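# Three arms lay a duct in a trench and close its covers

## Task

Place the duct inside the trench that has covers, then close both covers again. It counts only if the duct and covers stay in place without any arm holding them, and at the end the grippers must release and the arms must pull away.

## Robot and tools

Setup: three identical i2rt Big YAM arms, named arm1, arm2 and arm3. Each has six revolute joints, a two-finger gripper and a wrist camera (arm1_cam_wrist, arm2_cam_wrist, arm3_cam_wrist). A fixed room camera, cam_high, is not carried by any arm. The hand reaches roughly 1.0 m from the joint1 axis when fully extended. With joints 1 and 6 at zero and the hand level and pointing forward, the wrist camera rides on top of the hand, looking toward the fingertips. Loose objects may occasionally get a small push from outside.

Joints and signs, all absolute targets in radians except the gripper (reported in joint_positions; the value after ± is how close counts as reached):
- joint1_rad, -2.879 to 2.879, ±0.045: turns the whole arm about its base; positive is counter-clockwise seen from above; zero unfolds the arm along the direction the base faces.
- joint2_rad, 0 to 3.141, ±0.14: shoulder; zero has the upper arm lying roughly level toward the back, and increasing values lift it and then carry it forward.
- joint3_rad, 0 to 3.019, ±0.09: elbow; zero folds the forearm onto the upper arm, and increasing values open it.
- joint4_rad, -1.692 to 1.57, ±0.055: hand pitch; positive tilts the fingers up.
- joint5_rad, -1.57 to 1.57, ±0.03: sideways hand swing; positive goes to the arm's right.
- joint6_rad, -2.094 to 2.094, ±0.035: hand roll; positive is clockwise viewed from behind the hand.
- gripper_m, 0 to 0.093 metres, ±0.003: fingertip gap. Each pad can squeeze with about 50 to 62 N, sometimes less.
Joints move at different speeds, so the hand may sweep a wide curve between postures.

Frames: one shared scene frame, origin on the floor, +z up. The hand point sits halfway between the fingertips; the hand z axis runs along the fingers and the fingers close along its y axis. Base poses are real but never printed.

Tools:
- execute_actions: argument actions is a list holding one action or none. An action is an object keyed by arm name; under each arm, joints is an object mapping joint names to absolute targets (not offsets), each in the ranges above. Any subset of arms and joints may be given; all start together and may finish at different times. Joints or arms left out may keep pushing toward older targets. Optional cameras picks which images to return (arm1_cam_wrist, arm2_cam_wrist, arm3_cam_wrist, cam_high, or all; omitted or null means all; [] means none). Any bad key, unknown camera or out-of-range value rejects the whole call and nothing moves. An empty actions list simply reports state and images. Example: {"arm1": {"joints": {"gripper_m": 0.05}}, "arm2": {"joints": {"joint1_rad": 0.3}}}.
- wait: seconds from 0 to 10; commands nothing, the scene keeps running, and it returns the same as an empty action.
- zoom_image: camera plus region [x0, y0, x1, y1] in pixels of that camera's latest full image, origin at top-left, at most 504 by 504; gives a sharper close-up.
- finished_scene: scene number; final and irreversible, after which the result says whether the task succeeded and may give a new task. Sending a reply with no tool call ends everything.

Results: each robot's state plus images taken at the end, listed in the order of the pictures line. joint_status tells how each commanded motion ended. off_target means it stopped short and may still push. After contact_stop or time_out the joint forgets its old target and holds where it stopped; but a time_out joint may keep a target (the old one or one at most 0.375, 0.375, 0.113, 0.225, 0.075, 0.3 rad away for joints 1 to 6) and keep pushing, moving on if the path frees up; on_its_own lists it. Send a joint its reported position to relieve pushing. on_its_own covers whatever the call did not command; its held at value is the target held, not the position. The line joint command not followed (often with a cause line) means a built-in self/inter-arm clearance check blocked that arm's joint targets, shown per joint as not_followed; the gripper command still runs, and blocked targets may be retried on later actions until replaced. Empty calls never show that line. Targets very near the current position may not move a joint. A joint carrying a load sinks. If a result reports a stop, later execute_actions, wait and finished_scene calls in that same reply are skipped. Joint torques are listed in joint order without the gripper; they are total drive output, nonzero in free air, offset, scaled and noisy, and friction can mask or mimic load.

Cameras: calibration is given per camera (pinhole plus radial distortion, K, D, T_world_to_cam mapping scene to camera frame, pos_world), all 504x504. The actual cameras can differ slightly (room camera up to about 2.3 degrees and 9 mm overall); wrist camera poses derive from reported joints, so joint errors magnify their error. Results list cameras whose numbers changed.

Heat: holding load warms motors, even while you think. MOTOR HOT appears from 85 °C; at 100 °C that arm and its gripper go limp and fall, an OVER-TEMPERATURE FAULT, and unmet keys read limit_stop_at_motor_heat; resend those targets afterward.

Avoid: squeezing two arms together (hard contact ends the run; hard hits may too; no state line reports arm-arm contact, and the clearance check may act late and ignores fingers, gripper housings and wrist cameras); knocking anything off the work area or onto the floor; dropping, slipping, slamming or pushing hard. Arms do not stop on contact and keep shoving. They act independently. Between replies the robots hold the last command while the scene runs on. Shorter robot motion is better.

Each tool is called after "Request:" as name([rows], argument=value, ...), one row to a line, values as JSON.

## Session

I'll start by looking at the current state of the scene.

Request:
execute_actions(actions=[])

Scene clock: 0.00 s.
Joint torques (N m, as the arm reports them, + toward a larger angle): no reading
arm1.joint_positions: joint1_rad=-0.007 joint2_rad=+0.455 joint3_rad=+1.312 joint4_rad=-1.247 joint5_rad=+0.022 joint6_rad=+0.344 gripper_m=+0.094
arm1.joint_status: not commanded
arm1.hand: x=-0.7801 y=-0.0696 z=+1.4702 quat_wxyz=(-0.550, -0.145, -0.818, -0.083) (m; scene frame)
arm2.joint_positions: joint1_rad=-0.486 joint2_rad=+0.463 joint3_rad=+1.423 joint4_rad=-1.399 joint5_rad=+0.202 joint6_rad=-0.388 gripper_m=+0.095
arm2.joint_status: not commanded
arm2.hand: x=+0.1354 y=-0.4411 z=+1.3221 quat_wxyz=(-0.536, +0.506, -0.670, -0.091) (m; scene frame)
arm3.joint_positions: joint1_rad=-0.045 joint2_rad=+0.501 joint3_rad=+1.429 joint4_rad=-1.162 joint5_rad=+0.128 joint6_rad=+0.492 gripper_m=+0.095
arm3.joint_status: not commanded
arm3.hand: x=+0.7832 y=-0.0694 z=+1.5883 quat_wxyz=(-0.092, -0.745, +0.243, +0.615) (m; scene frame)
pictures: arm1_cam_wrist, arm2_cam_wrist, arm3_cam_wrist, cam_high
Images, in order (width x height): arm1_cam_wrist 504x504, arm2_cam_wrist 504x504, arm3_cam_wrist 504x504, cam_high 504x504.

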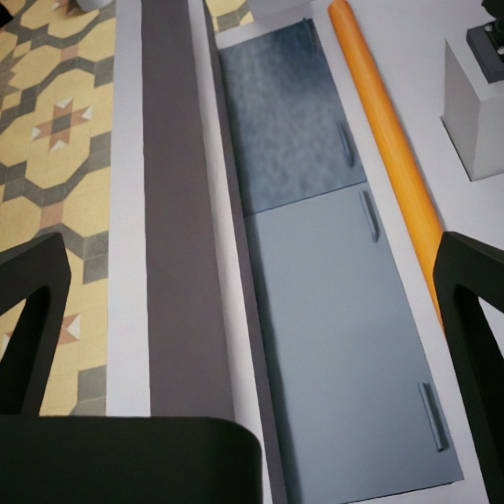

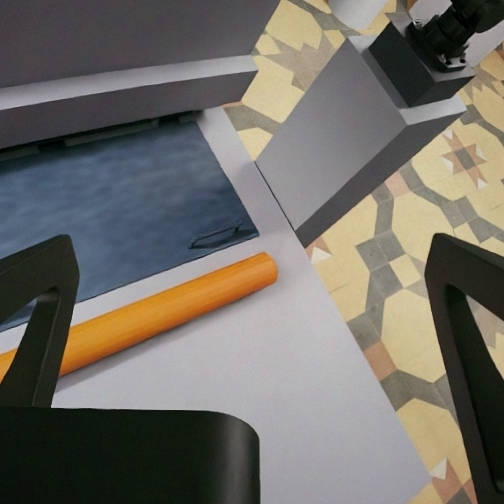

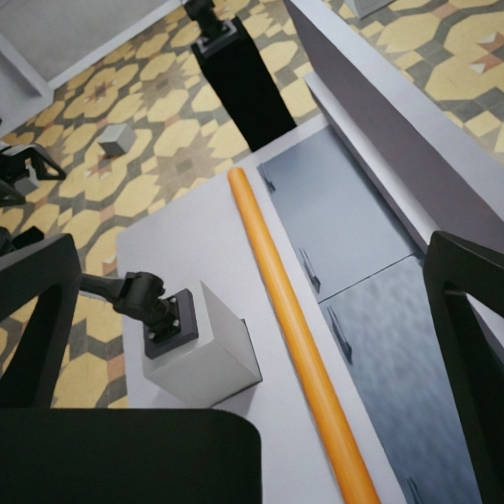

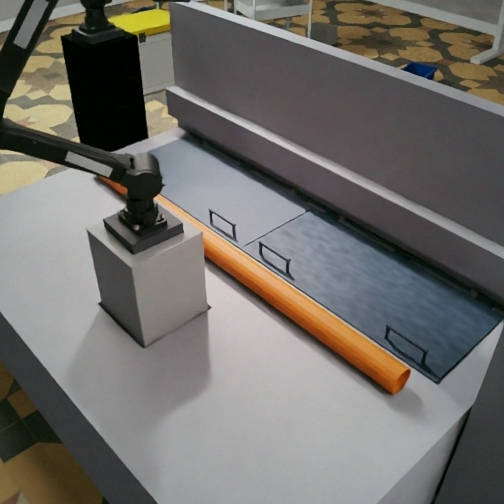

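Request:
zoom_image(camera="cam_high", region=[80, 100, 340, 310])

Request:
zoom_image(camera="cam_high", region=[290, 200, 504, 420])

Request:
zoom_image(camera="arm1_cam_wrist", region=[200, 0, 504, 260])

Region (80, 100, 340, 310) of cam_high's 504x504 image, scaled by 1.938, with more detail than that image has; it fills the top 407 rows of this view, and the rest is white.

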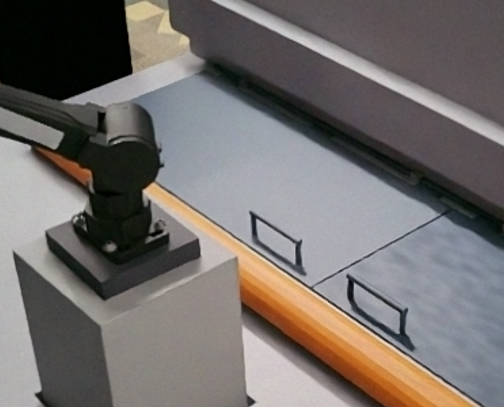

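Region (290, 200, 504, 420) of cam_high's 504x504 image, scaled by 2.291, with more detail than that image has; it fills the left 490 columns of this view, and the rest is white.

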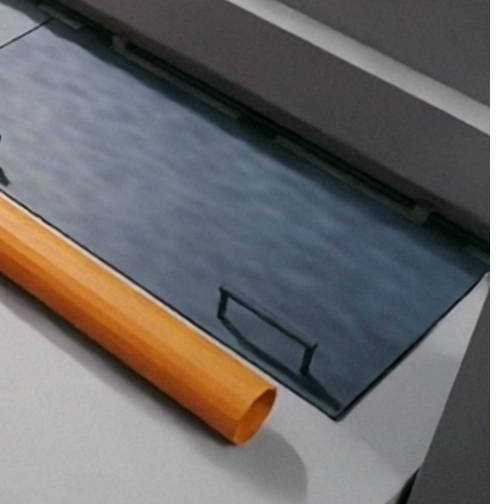

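Region (200, 0, 504, 260) of arm1_cam_wrist's 504x504 image, scaled by 1.658, with more detail than that image has; it fills the top 431 rows of this view, and the rest is white.

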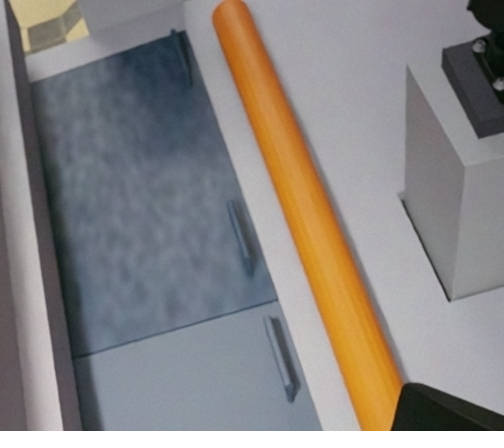

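Request:
zoom_image(camera="cam_high", region=[60, 140, 260, 360])

Request:
zoom_image(camera="cam_high", region=[0, 0, 300, 200])

Request:
zoom_image(camera="arm3_cam_wrist", region=[150, 0, 504, 300])

Region (60, 140, 260, 360) of cam_high's 504x504 image, scaled by 2.291, with more detail than that image has; it fills the left 458 columns of this view, and the rest is white.

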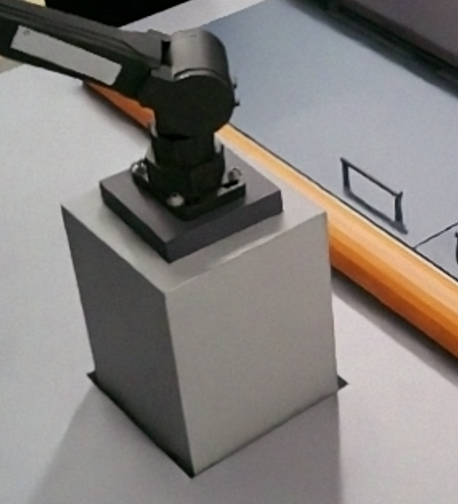

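Region (0, 0, 300, 200) of cam_high's 504x504 image, scaled by 1.680, with more detail than that image has.

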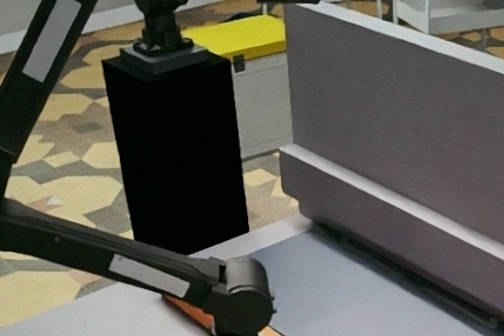

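Region (150, 0, 504, 300) of arm3_cam_wrist's 504x504 image, scaled by 1.424, with more detail than that image has; it fills the top 427 rows of this view, and the rest is white.

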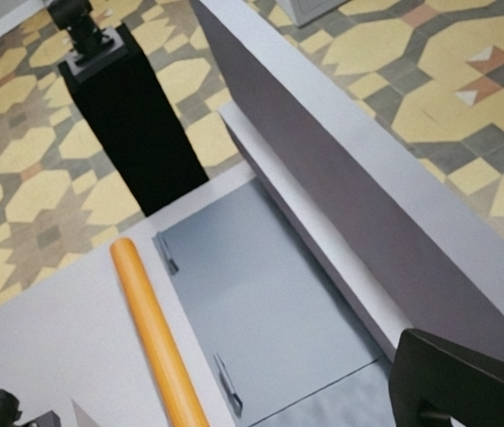

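Request:
execute_actions([
  {"arm1": {"joints": {"joint4_rad": -1.65}}, "arm2": {"joints": {"joint2_rad": 0.9}}, "arm3": {"joints": {"joint3_rad": 1.0}}},
], cameras=["cam_high"])

Scene clock: 85.17 s.
Joint torques (N m, as the arm reports them, + toward a larger angle): arm1=[ 0.56  4.42  8.6   1.65  0.2  -0.04] | arm2=[ 0.77 -3.88  8.95  1.53  0.05  0.1 ] | arm3=[-0.03  0.76  8.06  2.16  0.04 -0.01]
arm1.joint_positions: joint1_rad=-0.007 joint2_rad=+0.455 joint3_rad=+1.312 joint4_rad=-1.644 joint5_rad=+0.022 joint6_rad=+0.344 gripper_m=+0.094
arm1.joint_status: all done
arm1.hand: x=-0.8341 y=-0.0703 z=+1.3896 quat_wxyz=(-0.378, -0.160, -0.911, -0.052) (m; scene frame)
arm2.joint_positions: joint1_rad=-0.486 joint2_rad=+0.906 joint3_rad=+1.421 joint4_rad=-1.399 joint5_rad=+0.202 joint6_rad=-0.388 gripper_m=+0.095
arm2.joint_status: all done
arm2.hand: x=+0.2253 y=-0.2888 z=+1.2239 quat_wxyz=(-0.351, +0.586, -0.731, -0.018) (m; scene frame)
arm3.joint_positions: joint1_rad=-0.045 joint2_rad=+0.508 joint3_rad=+0.992 joint4_rad=-1.161 joint5_rad=+0.128 joint6_rad=+0.492 gripper_m=+0.095
arm3.joint_status: all done
arm3.hand: x=+0.7193 y=-0.0677 z=+1.3659 quat_wxyz=(-0.043, -0.861, +0.262, +0.434) (m; scene frame)
pictures: cam_high
Images, in order (width x height): cam_high 504x504.

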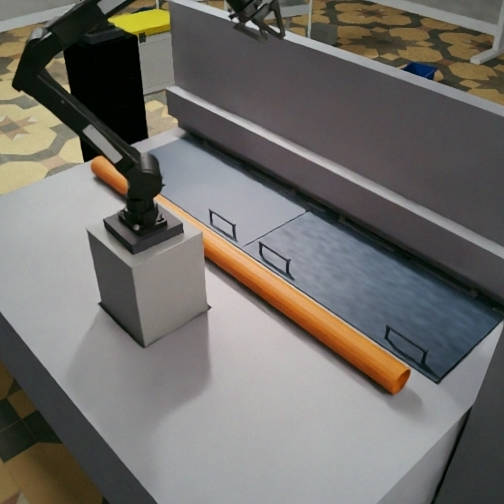

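Request:
zoom_image(camera="cam_high", region=[70, 70, 230, 210])

Region (70, 70, 230, 210) of cam_high's 504x504 image, scaled by 3.150, with more detail than that image has; it fills the top 441 rows of this view, and the rest is white.

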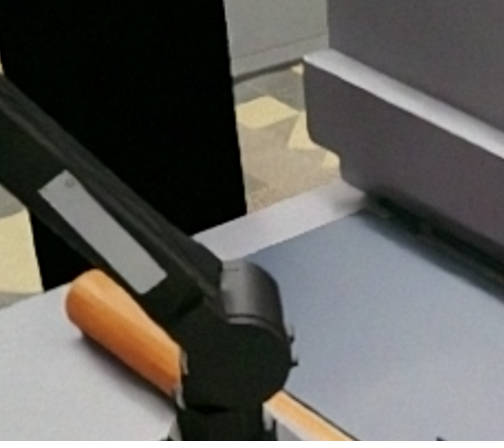

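Request:
execute_actions([
  {"arm1": {"joints": {"joint1_rad": -0.2735, "joint2_rad": 2.163, "joint3_rad": 0.731, "joint4_rad": -0.1385, "joint5_rad": 0.0, "joint6_rad": -0.2685, "gripper_m": 0.06}}, "arm2": {"joints": {"joint1_rad": 0.299, "joint2_rad": 1.704, "joint3_rad": 0.587, "joint4_rad": -0.454, "joint5_rad": 0.0, "joint6_rad": -1.319, "gripper_m": 0.093}}, "arm3": {"joints": {"joint1_rad": 0.1403, "joint2_rad": 2.3245, "joint3_rad": 0.7838, "joint4_rad": -0.030, "joint5_rad": 0.0, "joint6_rad": 0.150, "gripper_m": 0.06}}},
])

Scene clock: 150.37 s.
Joint torques (N m, as the arm reports them, + toward a larger angle): arm1=[ -0.06 -14.75   0.78   0.99   0.04  -0.1 ] | arm2=[ 1.16 -8.8   3.59  0.71 -0.22 -0.03] | arm3=[  0.8  -16.14   0.11   0.85  -0.1   -0.09]
arm1.joint_positions: joint1_rad=-0.263 joint2_rad=+2.164 joint3_rad=+0.734 joint4_rad=-0.148 joint5_rad=+0.003 joint6_rad=-0.260 gripper_m=+0.060
arm1.joint_status: all done
arm1.hand: x=-0.6399 y=-0.1587 z=+0.7002 quat_wxyz=(+0.005, +0.003, -1.000, +0.005) (m; scene frame)
arm2.joint_positions: joint1_rad=+0.295 joint2_rad=+1.692 joint3_rad=+0.582 joint4_rad=-0.471 joint5_rad=+0.001 joint6_rad=-1.310 gripper_m=+0.093
arm2.joint_status: all done
arm2.hand: x=-0.0429 y=-0.2562 z=+0.6625 quat_wxyz=(+0.002, +1.000, -0.007, +0.004) (m; scene frame)
arm3.joint_positions: joint1_rad=+0.132 joint2_rad=+2.324 joint3_rad=+0.782 joint4_rad=-0.041 joint5_rad=+0.001 joint6_rad=+0.161 gripper_m=+0.060
arm3.joint_status: all done
arm3.hand: x=+0.6346 y=-0.1474 z=+0.7001 quat_wxyz=(+0.000, -1.000, +0.010, -0.005) (m; scene frame)
pictures: arm1_cam_wrist, arm2_cam_wrist, arm3_cam_wrist, cam_high
camera_calibration (this result's frames):
arm1_cam_wrist: T_world_to_cam=[[0.0208893, -0.999697, 0.0129878, -0.151931], [-0.802908, -0.00903378, 0.596034, -0.926677], [-0.595737, -0.0228788, -0.802854, 0.305343], [0, 0, 0, 1]] pos_world=[-0.558958, -0.153271, 0.79945]
arm2_cam_wrist: T_world_to_cam=[[0.0136578, 0.99954, -0.027094, 0.272085], [0.812234, 0.00471309, 0.583312, -0.342065], [0.583171, -0.0299734, -0.811796, 0.678861], [0, 0, 0, 1]] pos_world=[-0.121771, -0.25, 0.757999]
arm3_cam_wrist: T_world_to_cam=[[0.0106565, 0.999908, 0.00840704, 0.137859], [0.81438, -0.0135573, 0.580173, -0.92087], [0.580234, 0.000663892, -0.81445, 0.32273], [0, 0, 0, 1]] pos_world=[0.561211, -0.150545, 0.795952]
Images, in order (width x height): arm1_cam_wrist 504x504, arm2_cam_wrist 504x504, arm3_cam_wrist 504x504, cam_high 504x504.

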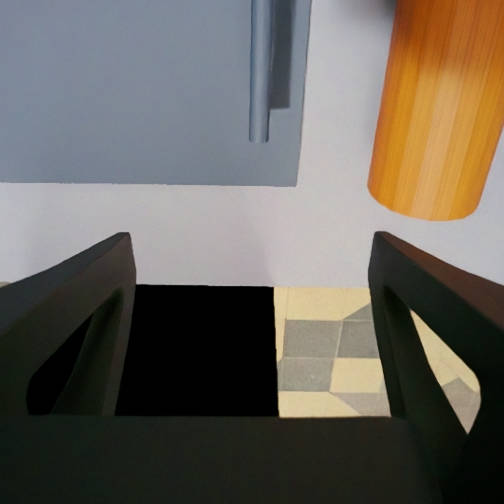

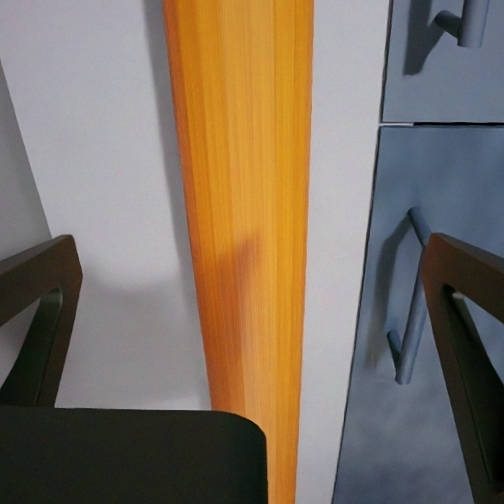

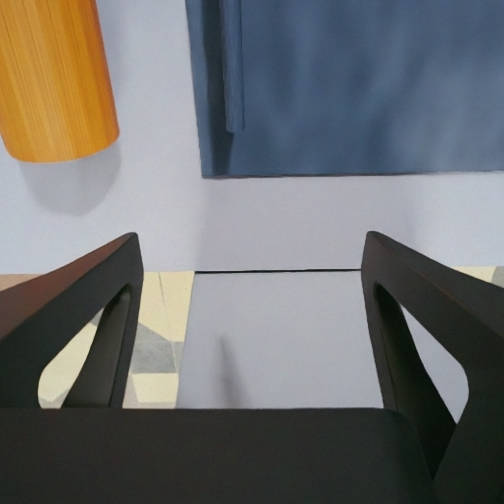

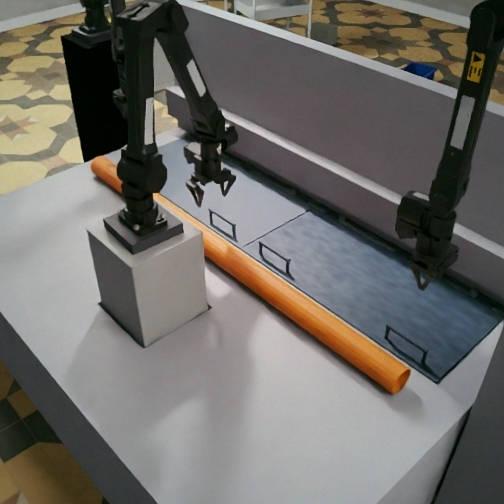

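Request:
execute_actions([
  {"arm1": {"joints": {"joint1_rad": -0.270, "joint2_rad": 2.592, "joint3_rad": 0.959, "joint4_rad": 0.063, "joint5_rad": 0.0, "joint6_rad": -0.262}}, "arm2": {"joints": {"joint1_rad": 0.232, "joint2_rad": 2.112, "joint3_rad": 0.601, "joint4_rad": -0.065, "joint5_rad": 0.0, "joint6_rad": -1.386}}, "arm3": {"joints": {"joint1_rad": 0.158, "joint2_rad": 2.730, "joint3_rad": 1.074, "joint4_rad": 0.086, "joint5_rad": 0.0, "joint6_rad": 0.165}}},
])

Scene clock: 226.73 s.
Joint torques (N m, as the arm reports them, + toward a larger angle): arm1=[  0.09 -17.47  -0.78   0.48   0.03  -0.03] | arm2=[  0.45 -11.17   0.76   0.71  -0.2   -0.04] | arm3=[  1.23 -19.19  -0.91   0.42  -0.09   0.05]
arm1.joint_positions: joint1_rad=-0.263 joint2_rad=+2.607 joint3_rad=+0.955 joint4_rad=+0.062 joint5_rad=+0.003 joint6_rad=-0.260 gripper_m=+0.060
arm1.joint_status: all done
arm1.hand: x=-0.6354 y=-0.1611 z=+0.5561 quat_wxyz=(+0.010, +0.003, -1.000, +0.003) (m; scene frame)
arm2.joint_positions: joint1_rad=+0.234 joint2_rad=+2.106 joint3_rad=+0.594 joint4_rad=-0.081 joint5_rad=+0.001 joint6_rad=-1.377 gripper_m=+0.093
arm2.joint_status: all done
arm2.hand: x=-0.0222 y=-0.2633 z=+0.5468 quat_wxyz=(+0.008, +1.000, -0.004, +0.004) (m; scene frame)
arm3.joint_positions: joint1_rad=+0.145 joint2_rad=+2.744 joint3_rad=+1.071 joint4_rad=+0.084 joint5_rad=+0.001 joint6_rad=+0.160 gripper_m=+0.060
arm3.joint_status: all done
arm3.hand: x=+0.6191 y=-0.1546 z=+0.5563 quat_wxyz=(+0.001, -1.000, +0.003, -0.008) (m; scene frame)
pictures: arm1_cam_wrist, arm2_cam_wrist, arm3_cam_wrist, cam_high
camera_calibration (this result's frames):
arm1_cam_wrist: T_world_to_cam=[[0.0209286, -0.999734, 0.0096675, -0.150624], [-0.795812, -0.010805, 0.605447, -0.838156], [-0.605182, -0.0203647, -0.795827, 0.182778], [0, 0, 0, 1]] pos_world=[-0.553248, -0.155918, 0.654374]
arm2_cam_wrist: T_world_to_cam=[[0.00842844, 0.999205, -0.0389581, 0.281958], [0.811302, 0.0159421, 0.58441, -0.289048], [0.584566, -0.0365325, -0.810523, 0.570255], [0, 0, 0, 1]] pos_world=[-0.101223, -0.256293, 0.642111]
arm3_cam_wrist: T_world_to_cam=[[-0.00312849, 0.999953, 0.00917847, 0.154602], [0.811655, -0.0028223, 0.58413, -0.823813], [0.584129, 0.0092772, -0.811608, 0.211938], [0, 0, 0, 1]] pos_world=[0.545336, -0.158886, 0.651806]
Images, in order (width x height): arm1_cam_wrist 504x504, arm2_cam_wrist 504x504, arm3_cam_wrist 504x504, cam_high 504x504.

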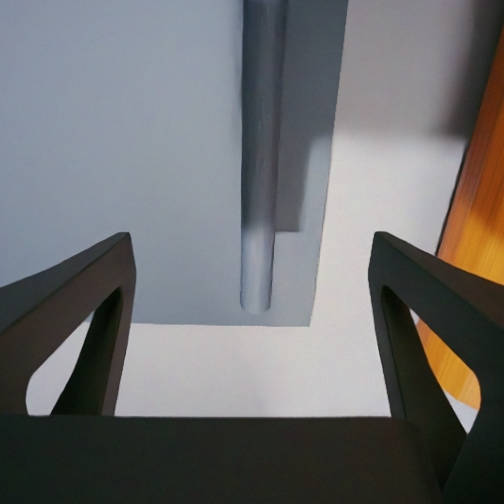

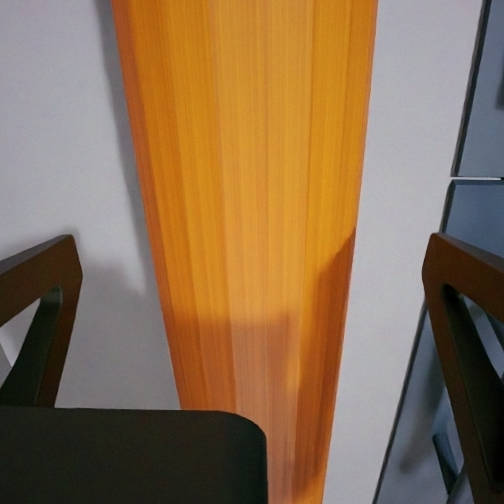

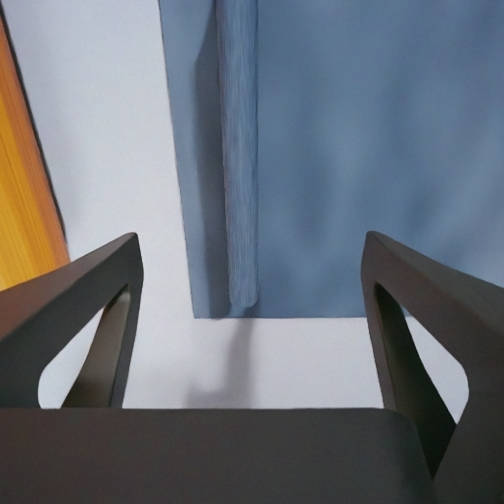

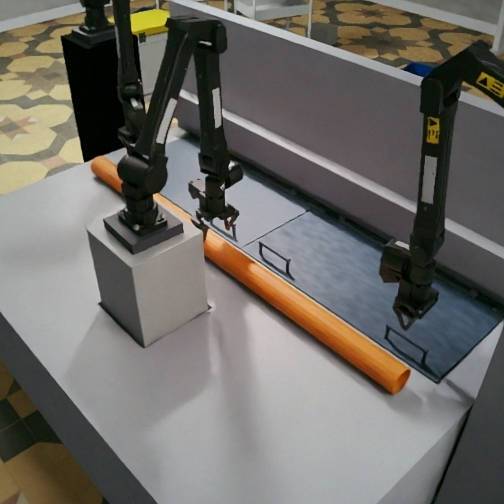

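Request:
zoom_image(camera="arm1_cam_wrist", region=[180, 150, 400, 350])

Request:
zoom_image(camera="arm3_cam_wrist", region=[130, 150, 350, 350])

Request:
zoom_image(camera="cam_high", region=[330, 230, 480, 390])

Region (180, 150, 400, 350) of arm1_cam_wrist's 504x504 image, scaled by 2.291, with more detail than that image has; it fills the top 458 rows of this view, and the rest is white.

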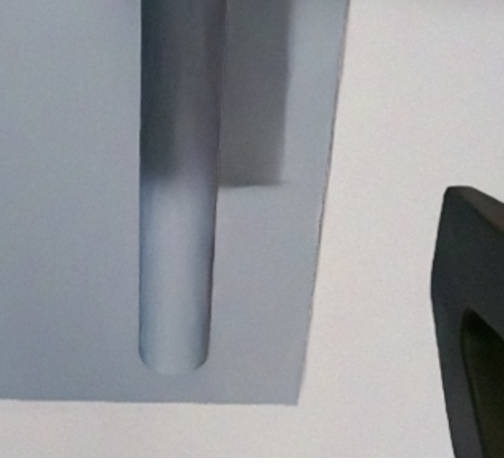

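Region (130, 150, 350, 350) of arm3_cam_wrist's 504x504 image, scaled by 2.291, with more detail than that image has; it fills the top 458 rows of this view, and the rest is white.

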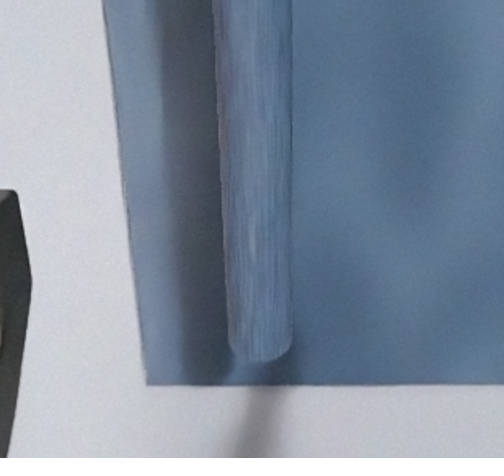

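Region (330, 230, 480, 390) of cam_high's 504x504 image, scaled by 3.150, with more detail than that image has; it fills the left 472 columns of this view, and the rest is white.

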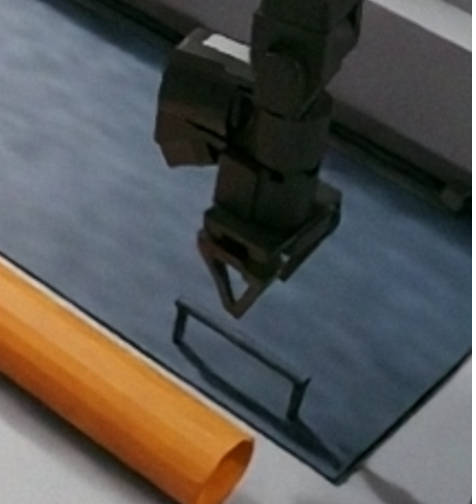

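Request:
execute_actions([
  {"arm1": {"joints": {"joint2_rad": 2.755, "joint3_rad": 1.083, "joint4_rad": 0.12}}, "arm2": {"joints": {"joint2_rad": 2.325, "joint3_rad": 0.63, "joint4_rad": 0.176}}, "arm3": {"joints": {"joint1_rad": 0.168, "joint2_rad": 2.907, "joint3_rad": 1.236, "joint4_rad": 0.12}}},
])

Scene clock: 264.17 s.
Joint torques (N m, as the arm reports them, + toward a larger angle): arm1=[  0.03 -17.49  -1.02   0.56   0.04  -0.03] | arm2=[  0.13 -13.65   0.65   1.63   0.38  -0.04] | arm3=[  1.28 -18.62  -0.98   0.56  -0.1    0.05]
arm1.joint_positions: joint1_rad=-0.263 joint2_rad=+2.758 joint3_rad=+1.084 joint4_rad=+0.118 joint5_rad=+0.003 joint6_rad=-0.260 gripper_m=+0.060
arm1.joint_status: all done
arm1.hand: x=-0.6203 y=-0.1654 z=+0.5011 quat_wxyz=(-0.006, +0.003, -1.000, +0.007) (m; scene frame)
arm2.joint_positions: joint1_rad=+0.236 joint2_rad=+2.340 joint3_rad=+0.602 joint4_rad=+0.133 joint5_rad=-0.011 joint6_rad=-1.377 gripper_m=+0.093
arm2.joint_status: all done
arm2.hand: x=-0.0195 y=-0.2910 z=+0.4851 quat_wxyz=(+0.015, +1.000, -0.003, +0.000) (m; scene frame)
arm3.joint_positions: joint1_rad=+0.154 joint2_rad=+2.908 joint3_rad=+1.235 joint4_rad=+0.116 joint5_rad=+0.001 joint6_rad=+0.160 gripper_m=+0.060
arm3.joint_status: all done
arm3.hand: x=+0.6033 y=-0.1607 z=+0.4939 quat_wxyz=(-0.002, -1.000, -0.002, +0.008) (m; scene frame)
pictures: arm1_cam_wrist, arm2_cam_wrist, arm3_cam_wrist, cam_high
camera_calibration (this result's frames):
arm1_cam_wrist: T_world_to_cam=[[0.0207262, -0.999608, 0.018796, -0.159452], [-0.815057, -0.00600593, 0.57935, -0.790964], [-0.57901, -0.0273275, -0.814862, 0.172675], [0, 0, 0, 1]] pos_world=[-0.541395, -0.159422, 0.601948]
arm2_cam_wrist: T_world_to_cam=[[0.00602202, 0.998581, -0.0529078, 0.313814], [0.816929, 0.0256006, 0.576169, -0.247794], [0.576706, -0.0466916, -0.815616, 0.517056], [0, 0, 0, 1]] pos_world=[-0.0976494, -0.282883, 0.581094]
arm3_cam_wrist: T_world_to_cam=[[-0.0120059, 0.999918, 0.00437191, 0.168868], [0.829719, 0.00752203, 0.558131, -0.770923], [0.558053, 0.0103283, -0.829741, 0.19546], [0, 0, 0, 1]] pos_world=[0.5326, -0.165074, 0.591719]
Images, in order (width x height): arm1_cam_wrist 504x504, arm2_cam_wrist 504x504, arm3_cam_wrist 504x504, cam_high 504x504.

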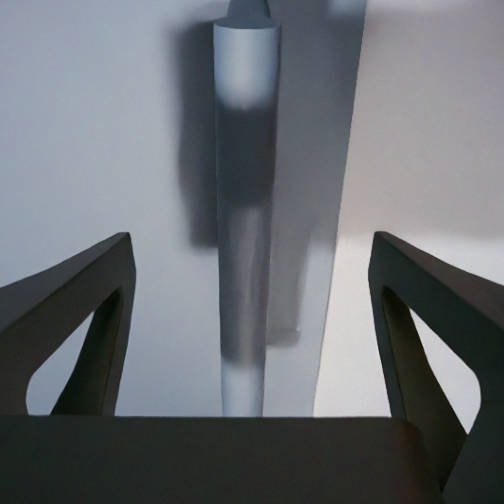

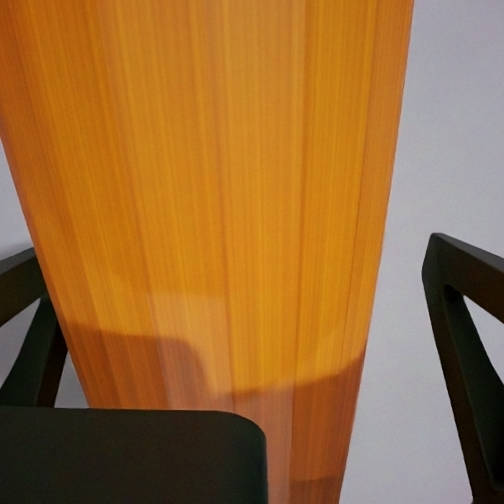

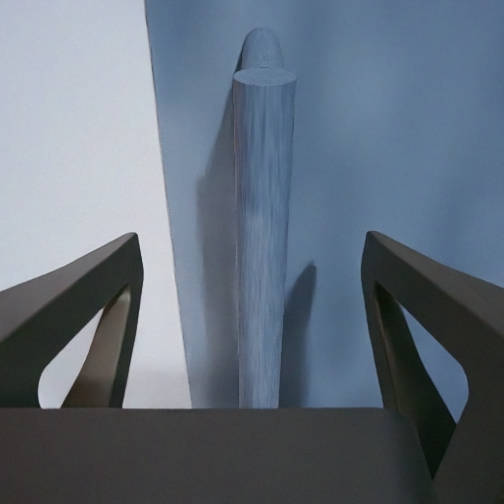

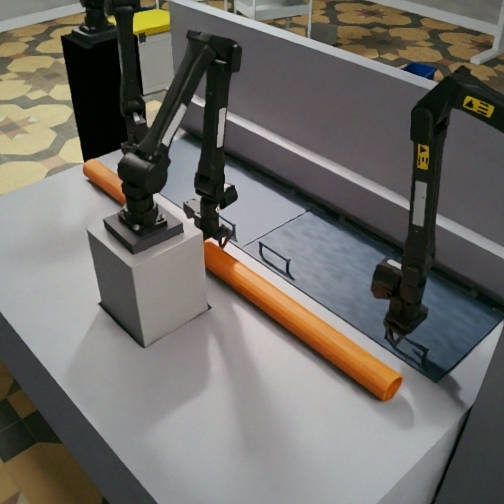

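Request:
zoom_image(camera="cam_high", region=[150, 170, 290, 290])

Request:
zoom_image(camera="arm2_cam_wrist", region=[0, 180, 250, 430])

Region (150, 170, 290, 290) of cam_high's 504x504 image, scaled by 3.600, with more detail than that image has; it fills the top 432 rows of this view, and the rest is white.

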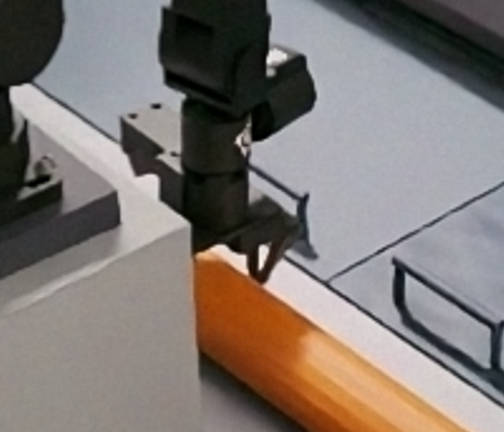

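Region (0, 180, 250, 430) of arm2_cam_wrist's 504x504 image, scaled by 2.016, with more detail than that image has.

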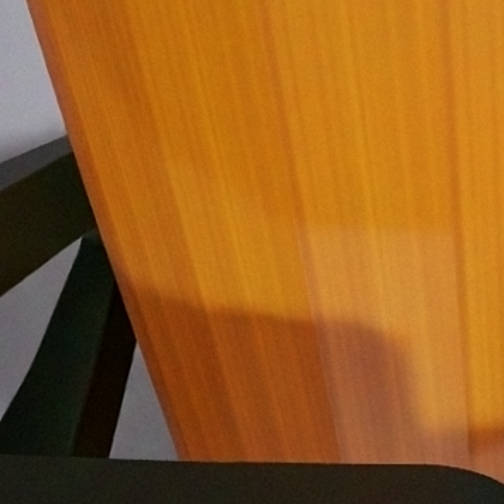

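Request:
zoom_image(camera="cam_high", region=[290, 200, 504, 420])

Region (290, 200, 504, 420) of cam_high's 504x504 image, scaled by 2.291, with more detail than that image has; it fills the left 490 columns of this view, and the rest is white.

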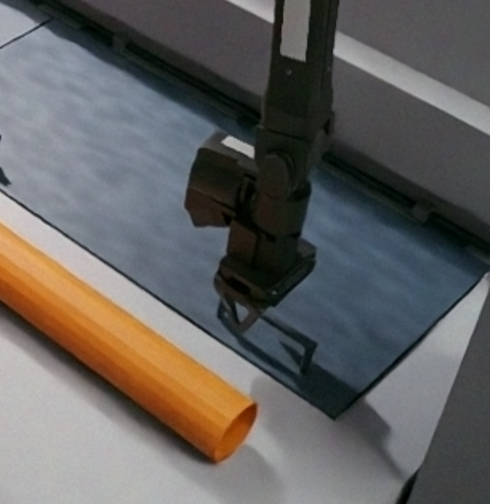

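Request:
execute_actions([
  {"arm1": {"joints": {"gripper_m": 0.004}}, "arm2": {"joints": {"gripper_m": 0.045, "joint3_rad": 0.605, "joint4_rad": 0.138}}, "arm3": {"joints": {"gripper_m": 0.004}}},
])

Scene clock: 276.03 s.
Joint torques (N m, as the arm reports them, + toward a larger angle): arm1=[  0.13 -17.36  -1.2    0.66   0.37  -0.05] | arm2=[  0.3  -13.37  -0.67   0.23   0.16   0.01] | arm3=[  1.3  -18.54  -0.97   0.6   -0.52   0.04]
arm1.joint_positions: joint1_rad=-0.263 joint2_rad=+2.758 joint3_rad=+1.084 joint4_rad=+0.118 joint5_rad=-0.007 joint6_rad=-0.258 gripper_m=+0.010
arm1.joint_status: gripper_m off_target (ended at +0.010, target +0.004)
arm1.hand: x=-0.6199 y=-0.1635 z=+0.5011 quat_wxyz=(-0.007, +0.002, -1.000, +0.002) (m; scene frame)
arm2.joint_positions: joint1_rad=+0.236 joint2_rad=+2.340 joint3_rad=+0.594 joint4_rad=+0.132 joint5_rad=-0.006 joint6_rad=-1.381 gripper_m=+0.075
arm2.joint_status: gripper_m off_target (ended at +0.075, target +0.045); the others done
arm2.hand: x=-0.0177 y=-0.2963 z=+0.4857 quat_wxyz=(+0.019, +1.000, -0.001, +0.003) (m; scene frame)
arm3.joint_positions: joint1_rad=+0.154 joint2_rad=+2.908 joint3_rad=+1.235 joint4_rad=+0.116 joint5_rad=+0.012 joint6_rad=+0.161 gripper_m=+0.011
arm3.joint_status: gripper_m off_target (ended at +0.011, target +0.004)
arm3.hand: x=+0.6030 y=-0.1589 z=+0.4940 quat_wxyz=(+0.003, -1.000, -0.001, +0.009) (m; scene frame)
pictures: arm1_cam_wrist, arm2_cam_wrist, arm3_cam_wrist, cam_high
camera_calibration (this result's frames):
arm1_cam_wrist: T_world_to_cam=[[0.019318, -0.999775, 0.00875561, -0.15346], [-0.816362, -0.0107171, 0.577441, -0.791251], [-0.577217, -0.0183028, -0.816386, 0.176292], [0, 0, 0, 1]] pos_world=[-0.541224, -0.158678, 0.602166]
arm2_cam_wrist: T_world_to_cam=[[0.00207172, 0.998135, -0.061017, 0.322876], [0.81329, 0.0338214, 0.580874, -0.24941], [0.581854, -0.050828, -0.811703, 0.513239], [0, 0, 0, 1]] pos_world=[-0.0964562, -0.287752, 0.581175]
arm3_cam_wrist: T_world_to_cam=[[-0.0114346, 0.999829, 0.014545, 0.161734], [0.830655, 0.00139996, 0.556786, -0.771575], [0.55667, 0.0184485, -0.830529, 0.198122], [0, 0, 0, 1]] pos_world=[0.532473, -0.164281, 0.591796]
Images, in order (width x height): arm1_cam_wrist 504x504, arm2_cam_wrist 504x504, arm3_cam_wrist 504x504, cam_high 504x504.

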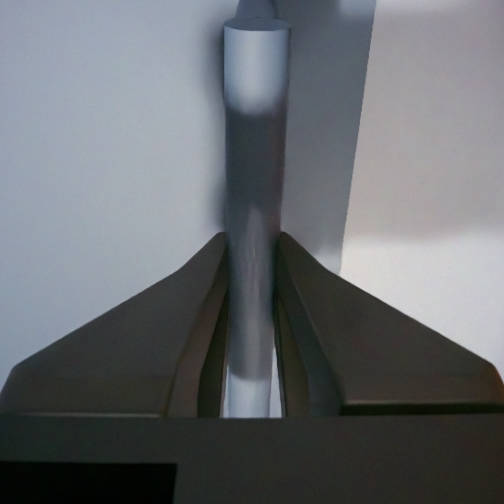

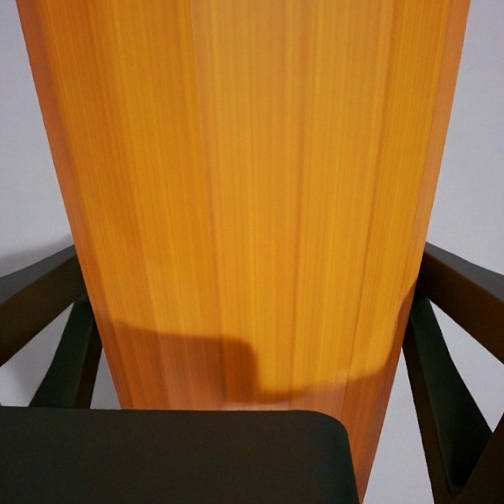

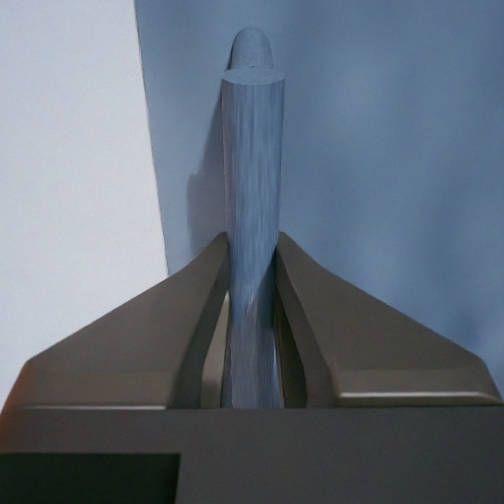

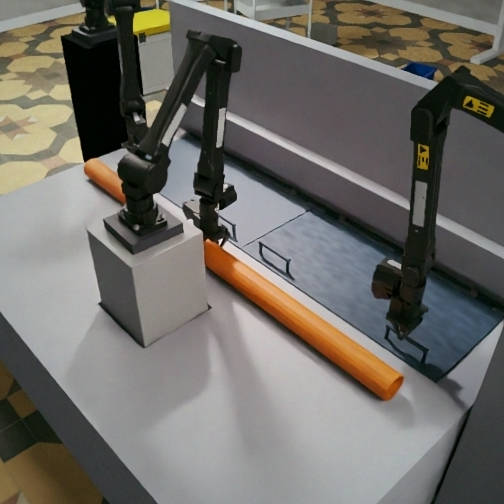

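Request:
execute_actions([
  {"arm1": {"joints": {"joint1_rad": -0.173, "joint2_rad": 2.50, "joint3_rad": 0.916, "joint4_rad": 0.033, "joint6_rad": -0.168}}, "arm2": {"joints": {"joint2_rad": 2.155, "joint3_rad": 0.535, "joint4_rad": 0.05}}, "arm3": {"joints": {"joint1_rad": 0.063, "joint2_rad": 2.658, "joint3_rad": 1.044, "joint4_rad": 0.063, "joint6_rad": 0.073}}},
])

Scene clock: 334.80 s.
Joint torques (N m, as the arm reports them, + toward a larger angle): arm1=[  2.18 -23.47  -3.22  -0.29  -0.84   0.07] | arm2=[  0.07 -16.01  -1.37  -0.59  -0.11  -0.02] | arm3=[ -2.41 -24.8   -3.3   -0.74   1.05  -0.16]
arm1.joint_positions: joint1_rad=-0.201 joint2_rad=+2.566 joint3_rad=+0.944 joint4_rad=+0.054 joint5_rad=+0.031 joint6_rad=-0.181 gripper_m=+0.010
arm1.joint_status: all done
arm1.hand: x=-0.6203 y=-0.1467 z=+0.5699 quat_wxyz=(+0.002, -0.006, -1.000, +0.019) (m; scene frame)
arm2.joint_positions: joint1_rad=+0.236 joint2_rad=+2.210 joint3_rad=+0.548 joint4_rad=+0.064 joint5_rad=+0.000 joint6_rad=-1.381 gripper_m=+0.075
arm2.joint_status: all done
arm2.hand: x=-0.0176 y=-0.2921 z=+0.5199 quat_wxyz=(+0.010, +1.000, -0.001, +0.004) (m; scene frame)
arm3.joint_positions: joint1_rad=+0.090 joint2_rad=+2.724 joint3_rad=+1.076 joint4_rad=+0.086 joint5_rad=-0.026 joint6_rad=+0.092 gripper_m=+0.011
arm3.joint_status: all done
arm3.hand: x=+0.6032 y=-0.1414 z=+0.5630 quat_wxyz=(-0.015, -1.000, -0.004, +0.004) (m; scene frame)
pictures: arm1_cam_wrist, arm2_cam_wrist, arm3_cam_wrist, cam_high
camera_calibration (this result's frames):
arm1_cam_wrist: T_world_to_cam=[[0.00408857, -0.999098, 0.0422723, -0.165638], [-0.806251, 0.0217135, 0.591175, -0.828013], [-0.59156, -0.0364991, -0.805434, 0.214769], [0, 0, 0, 1]] pos_world=[-0.53986, -0.139671, 0.669485]
arm2_cam_wrist: T_world_to_cam=[[0.0019707, 0.999039, -0.0437806, 0.312087], [0.811581, 0.0239804, 0.583748, -0.273903], [0.584237, -0.0366819, -0.810754, 0.544822], [0, 0, 0, 1]] pos_world=[-0.0966258, -0.285234, 0.615271]
arm3_cam_wrist: T_world_to_cam=[[-0.0165182, 0.999632, -0.0215273, 0.166585], [0.824976, 0.0257905, 0.564579, -0.807734], [0.564926, -0.00843368, -0.825098, 0.243146], [0, 0, 0, 1]] pos_world=[0.531753, -0.143641, 0.660235]
Images, in order (width x height): arm1_cam_wrist 504x504, arm2_cam_wrist 504x504, arm3_cam_wrist 504x504, cam_high 504x504.

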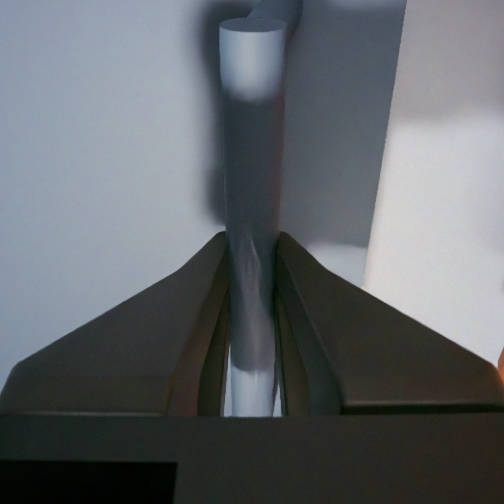

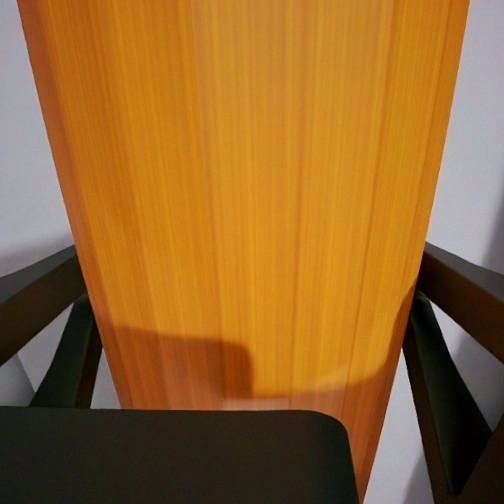

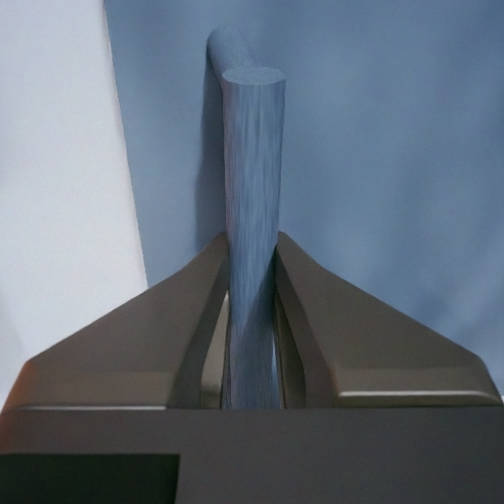

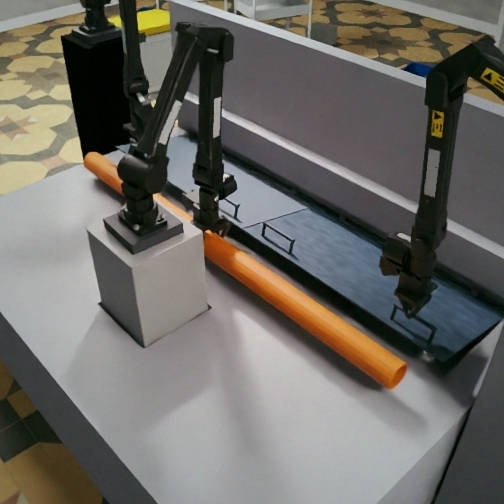

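Request:
execute_actions([
  {"arm1": {"joints": {"joint1_rad": -0.018, "joint2_rad": 2.267, "joint3_rad": 0.790, "joint4_rad": -0.094, "joint5_rad": 0.0, "joint6_rad": -0.013}}, "arm2": {"joints": {"joint2_rad": 1.986, "joint3_rad": 0.4925, "joint4_rad": -0.096}}, "arm3": {"joints": {"joint1_rad": -0.087, "joint2_rad": 2.445, "joint3_rad": 0.906, "joint4_rad": -0.032, "joint5_rad": 0.0, "joint6_rad": -0.078}}},
])

Scene clock: 355.20 s.
Joint torques (N m, as the arm reports them, + toward a larger angle): arm1=[  3.76 -19.57  -0.82  -0.41  -1.76   0.17] | arm2=[ -0.07 -14.72  -0.17  -0.66  -0.13   0.01] | arm3=[ -4.31 -21.44  -1.57  -0.63   2.16  -0.27]
arm1.joint_positions: joint1_rad=-0.068 joint2_rad=+2.308 joint3_rad=+0.804 joint4_rad=-0.074 joint5_rad=+0.060 joint6_rad=-0.035 gripper_m=+0.010
arm1.joint_status: joint1_rad time_out (moved +0.134 of +0.183); joint5_rad time_out (moved +0.029 of -0.031); the others done
arm1.on_its_own: joint1_rad reads -0.068 and still pushes toward -0.018 since a time_out; joint5_rad reads +0.060 and still pushes toward +0.000 since a time_out
arm1.hand: x=-0.6211 y=-0.1034 z=+0.6557 quat_wxyz=(+0.005, -0.012, -0.999, +0.034) (m; scene frame)
arm2.joint_positions: joint1_rad=+0.236 joint2_rad=+2.039 joint3_rad=+0.496 joint4_rad=-0.079 joint5_rad=+0.000 joint6_rad=-1.381 gripper_m=+0.075
arm2.joint_status: all done
arm2.hand: x=-0.0159 y=-0.3020 z=+0.5625 quat_wxyz=(+0.022, +1.000, -0.001, +0.007) (m; scene frame)
arm3.joint_positions: joint1_rad=-0.039 joint2_rad=+2.486 joint3_rad=+0.922 joint4_rad=-0.011 joint5_rad=-0.054 joint6_rad=-0.047 gripper_m=+0.011
arm3.joint_status: joint1_rad time_out (moved -0.129 of -0.177); joint5_rad time_out (moved -0.027 of +0.026); the others done
arm3.on_its_own: joint1_rad reads -0.039 and still pushes toward -0.087 since a time_out; joint5_rad reads -0.054 and still pushes toward +0.000 since a time_out
arm3.hand: x=+0.6044 y=-0.0987 z=+0.6472 quat_wxyz=(-0.028, -1.000, -0.009, +0.000) (m; scene frame)
pictures: arm1_cam_wrist, arm2_cam_wrist, arm3_cam_wrist, cam_high
camera_calibration (this result's frames):
arm1_cam_wrist: T_world_to_cam=[[-0.00752213, -0.99744, 0.0711152, -0.151938], [-0.801508, 0.0485388, 0.596011, -0.87771], [-0.597937, -0.0525161, -0.799821, 0.275722], [0, 0, 0, 1]] pos_world=[-0.53977, -0.0944665, 0.754458]
arm2_cam_wrist: T_world_to_cam=[[0.00234522, 0.997707, -0.0676435, 0.336818], [0.808689, 0.037898, 0.587014, -0.297639], [0.588231, -0.0560792, -0.806746, 0.569942], [0, 0, 0, 1]] pos_world=[-0.0953501, -0.292804, 0.6573]
arm3_cam_wrist: T_world_to_cam=[[-0.02654, 0.99847, -0.0485066, 0.14907], [0.819652, 0.0495129, 0.570718, -0.855722], [0.572246, -0.0246116, -0.819712, 0.302875], [0, 0, 0, 1]] pos_world=[0.532032, -0.099018, 0.743877]
Images, in order (width x height): arm1_cam_wrist 504x504, arm2_cam_wrist 504x504, arm3_cam_wrist 504x504, cam_high 504x504.

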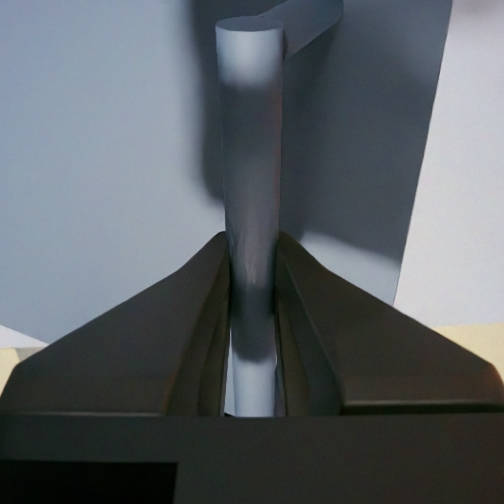

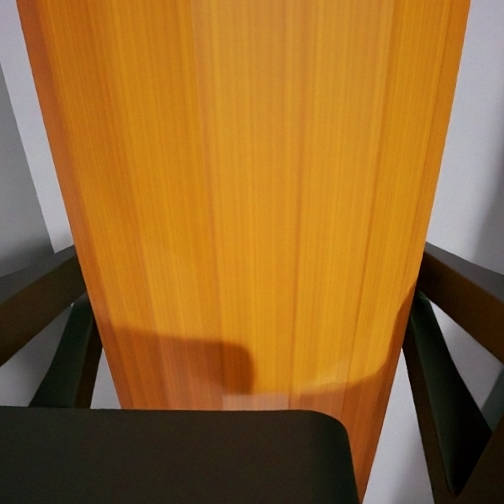

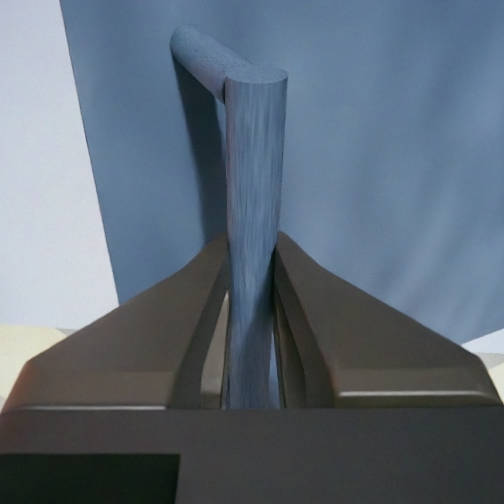

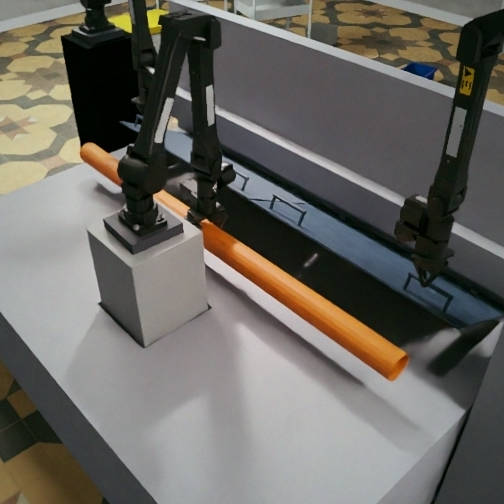

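Request:
zoom_image(camera="cam_high", region=[300, 180, 504, 400])

Request:
zoom_image(camera="cam_high", region=[100, 90, 340, 290])

Region (300, 180, 504, 400) of cam_high's 504x504 image, scaled by 2.291, with more detail than that image has; it fills the left 467 columns of this view, and the rest is white.

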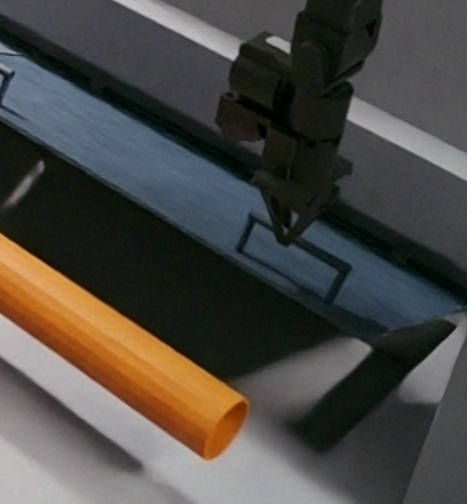

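Region (100, 90, 340, 290) of cam_high's 504x504 image, scaled by 2.100, with more detail than that image has.

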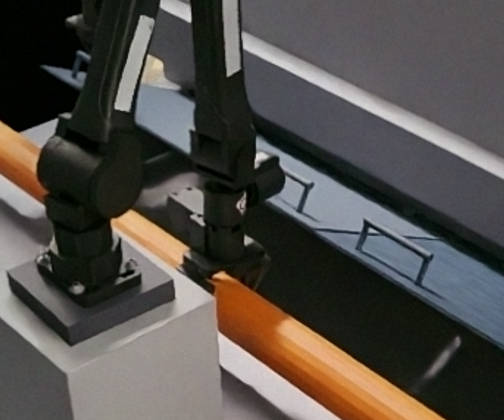

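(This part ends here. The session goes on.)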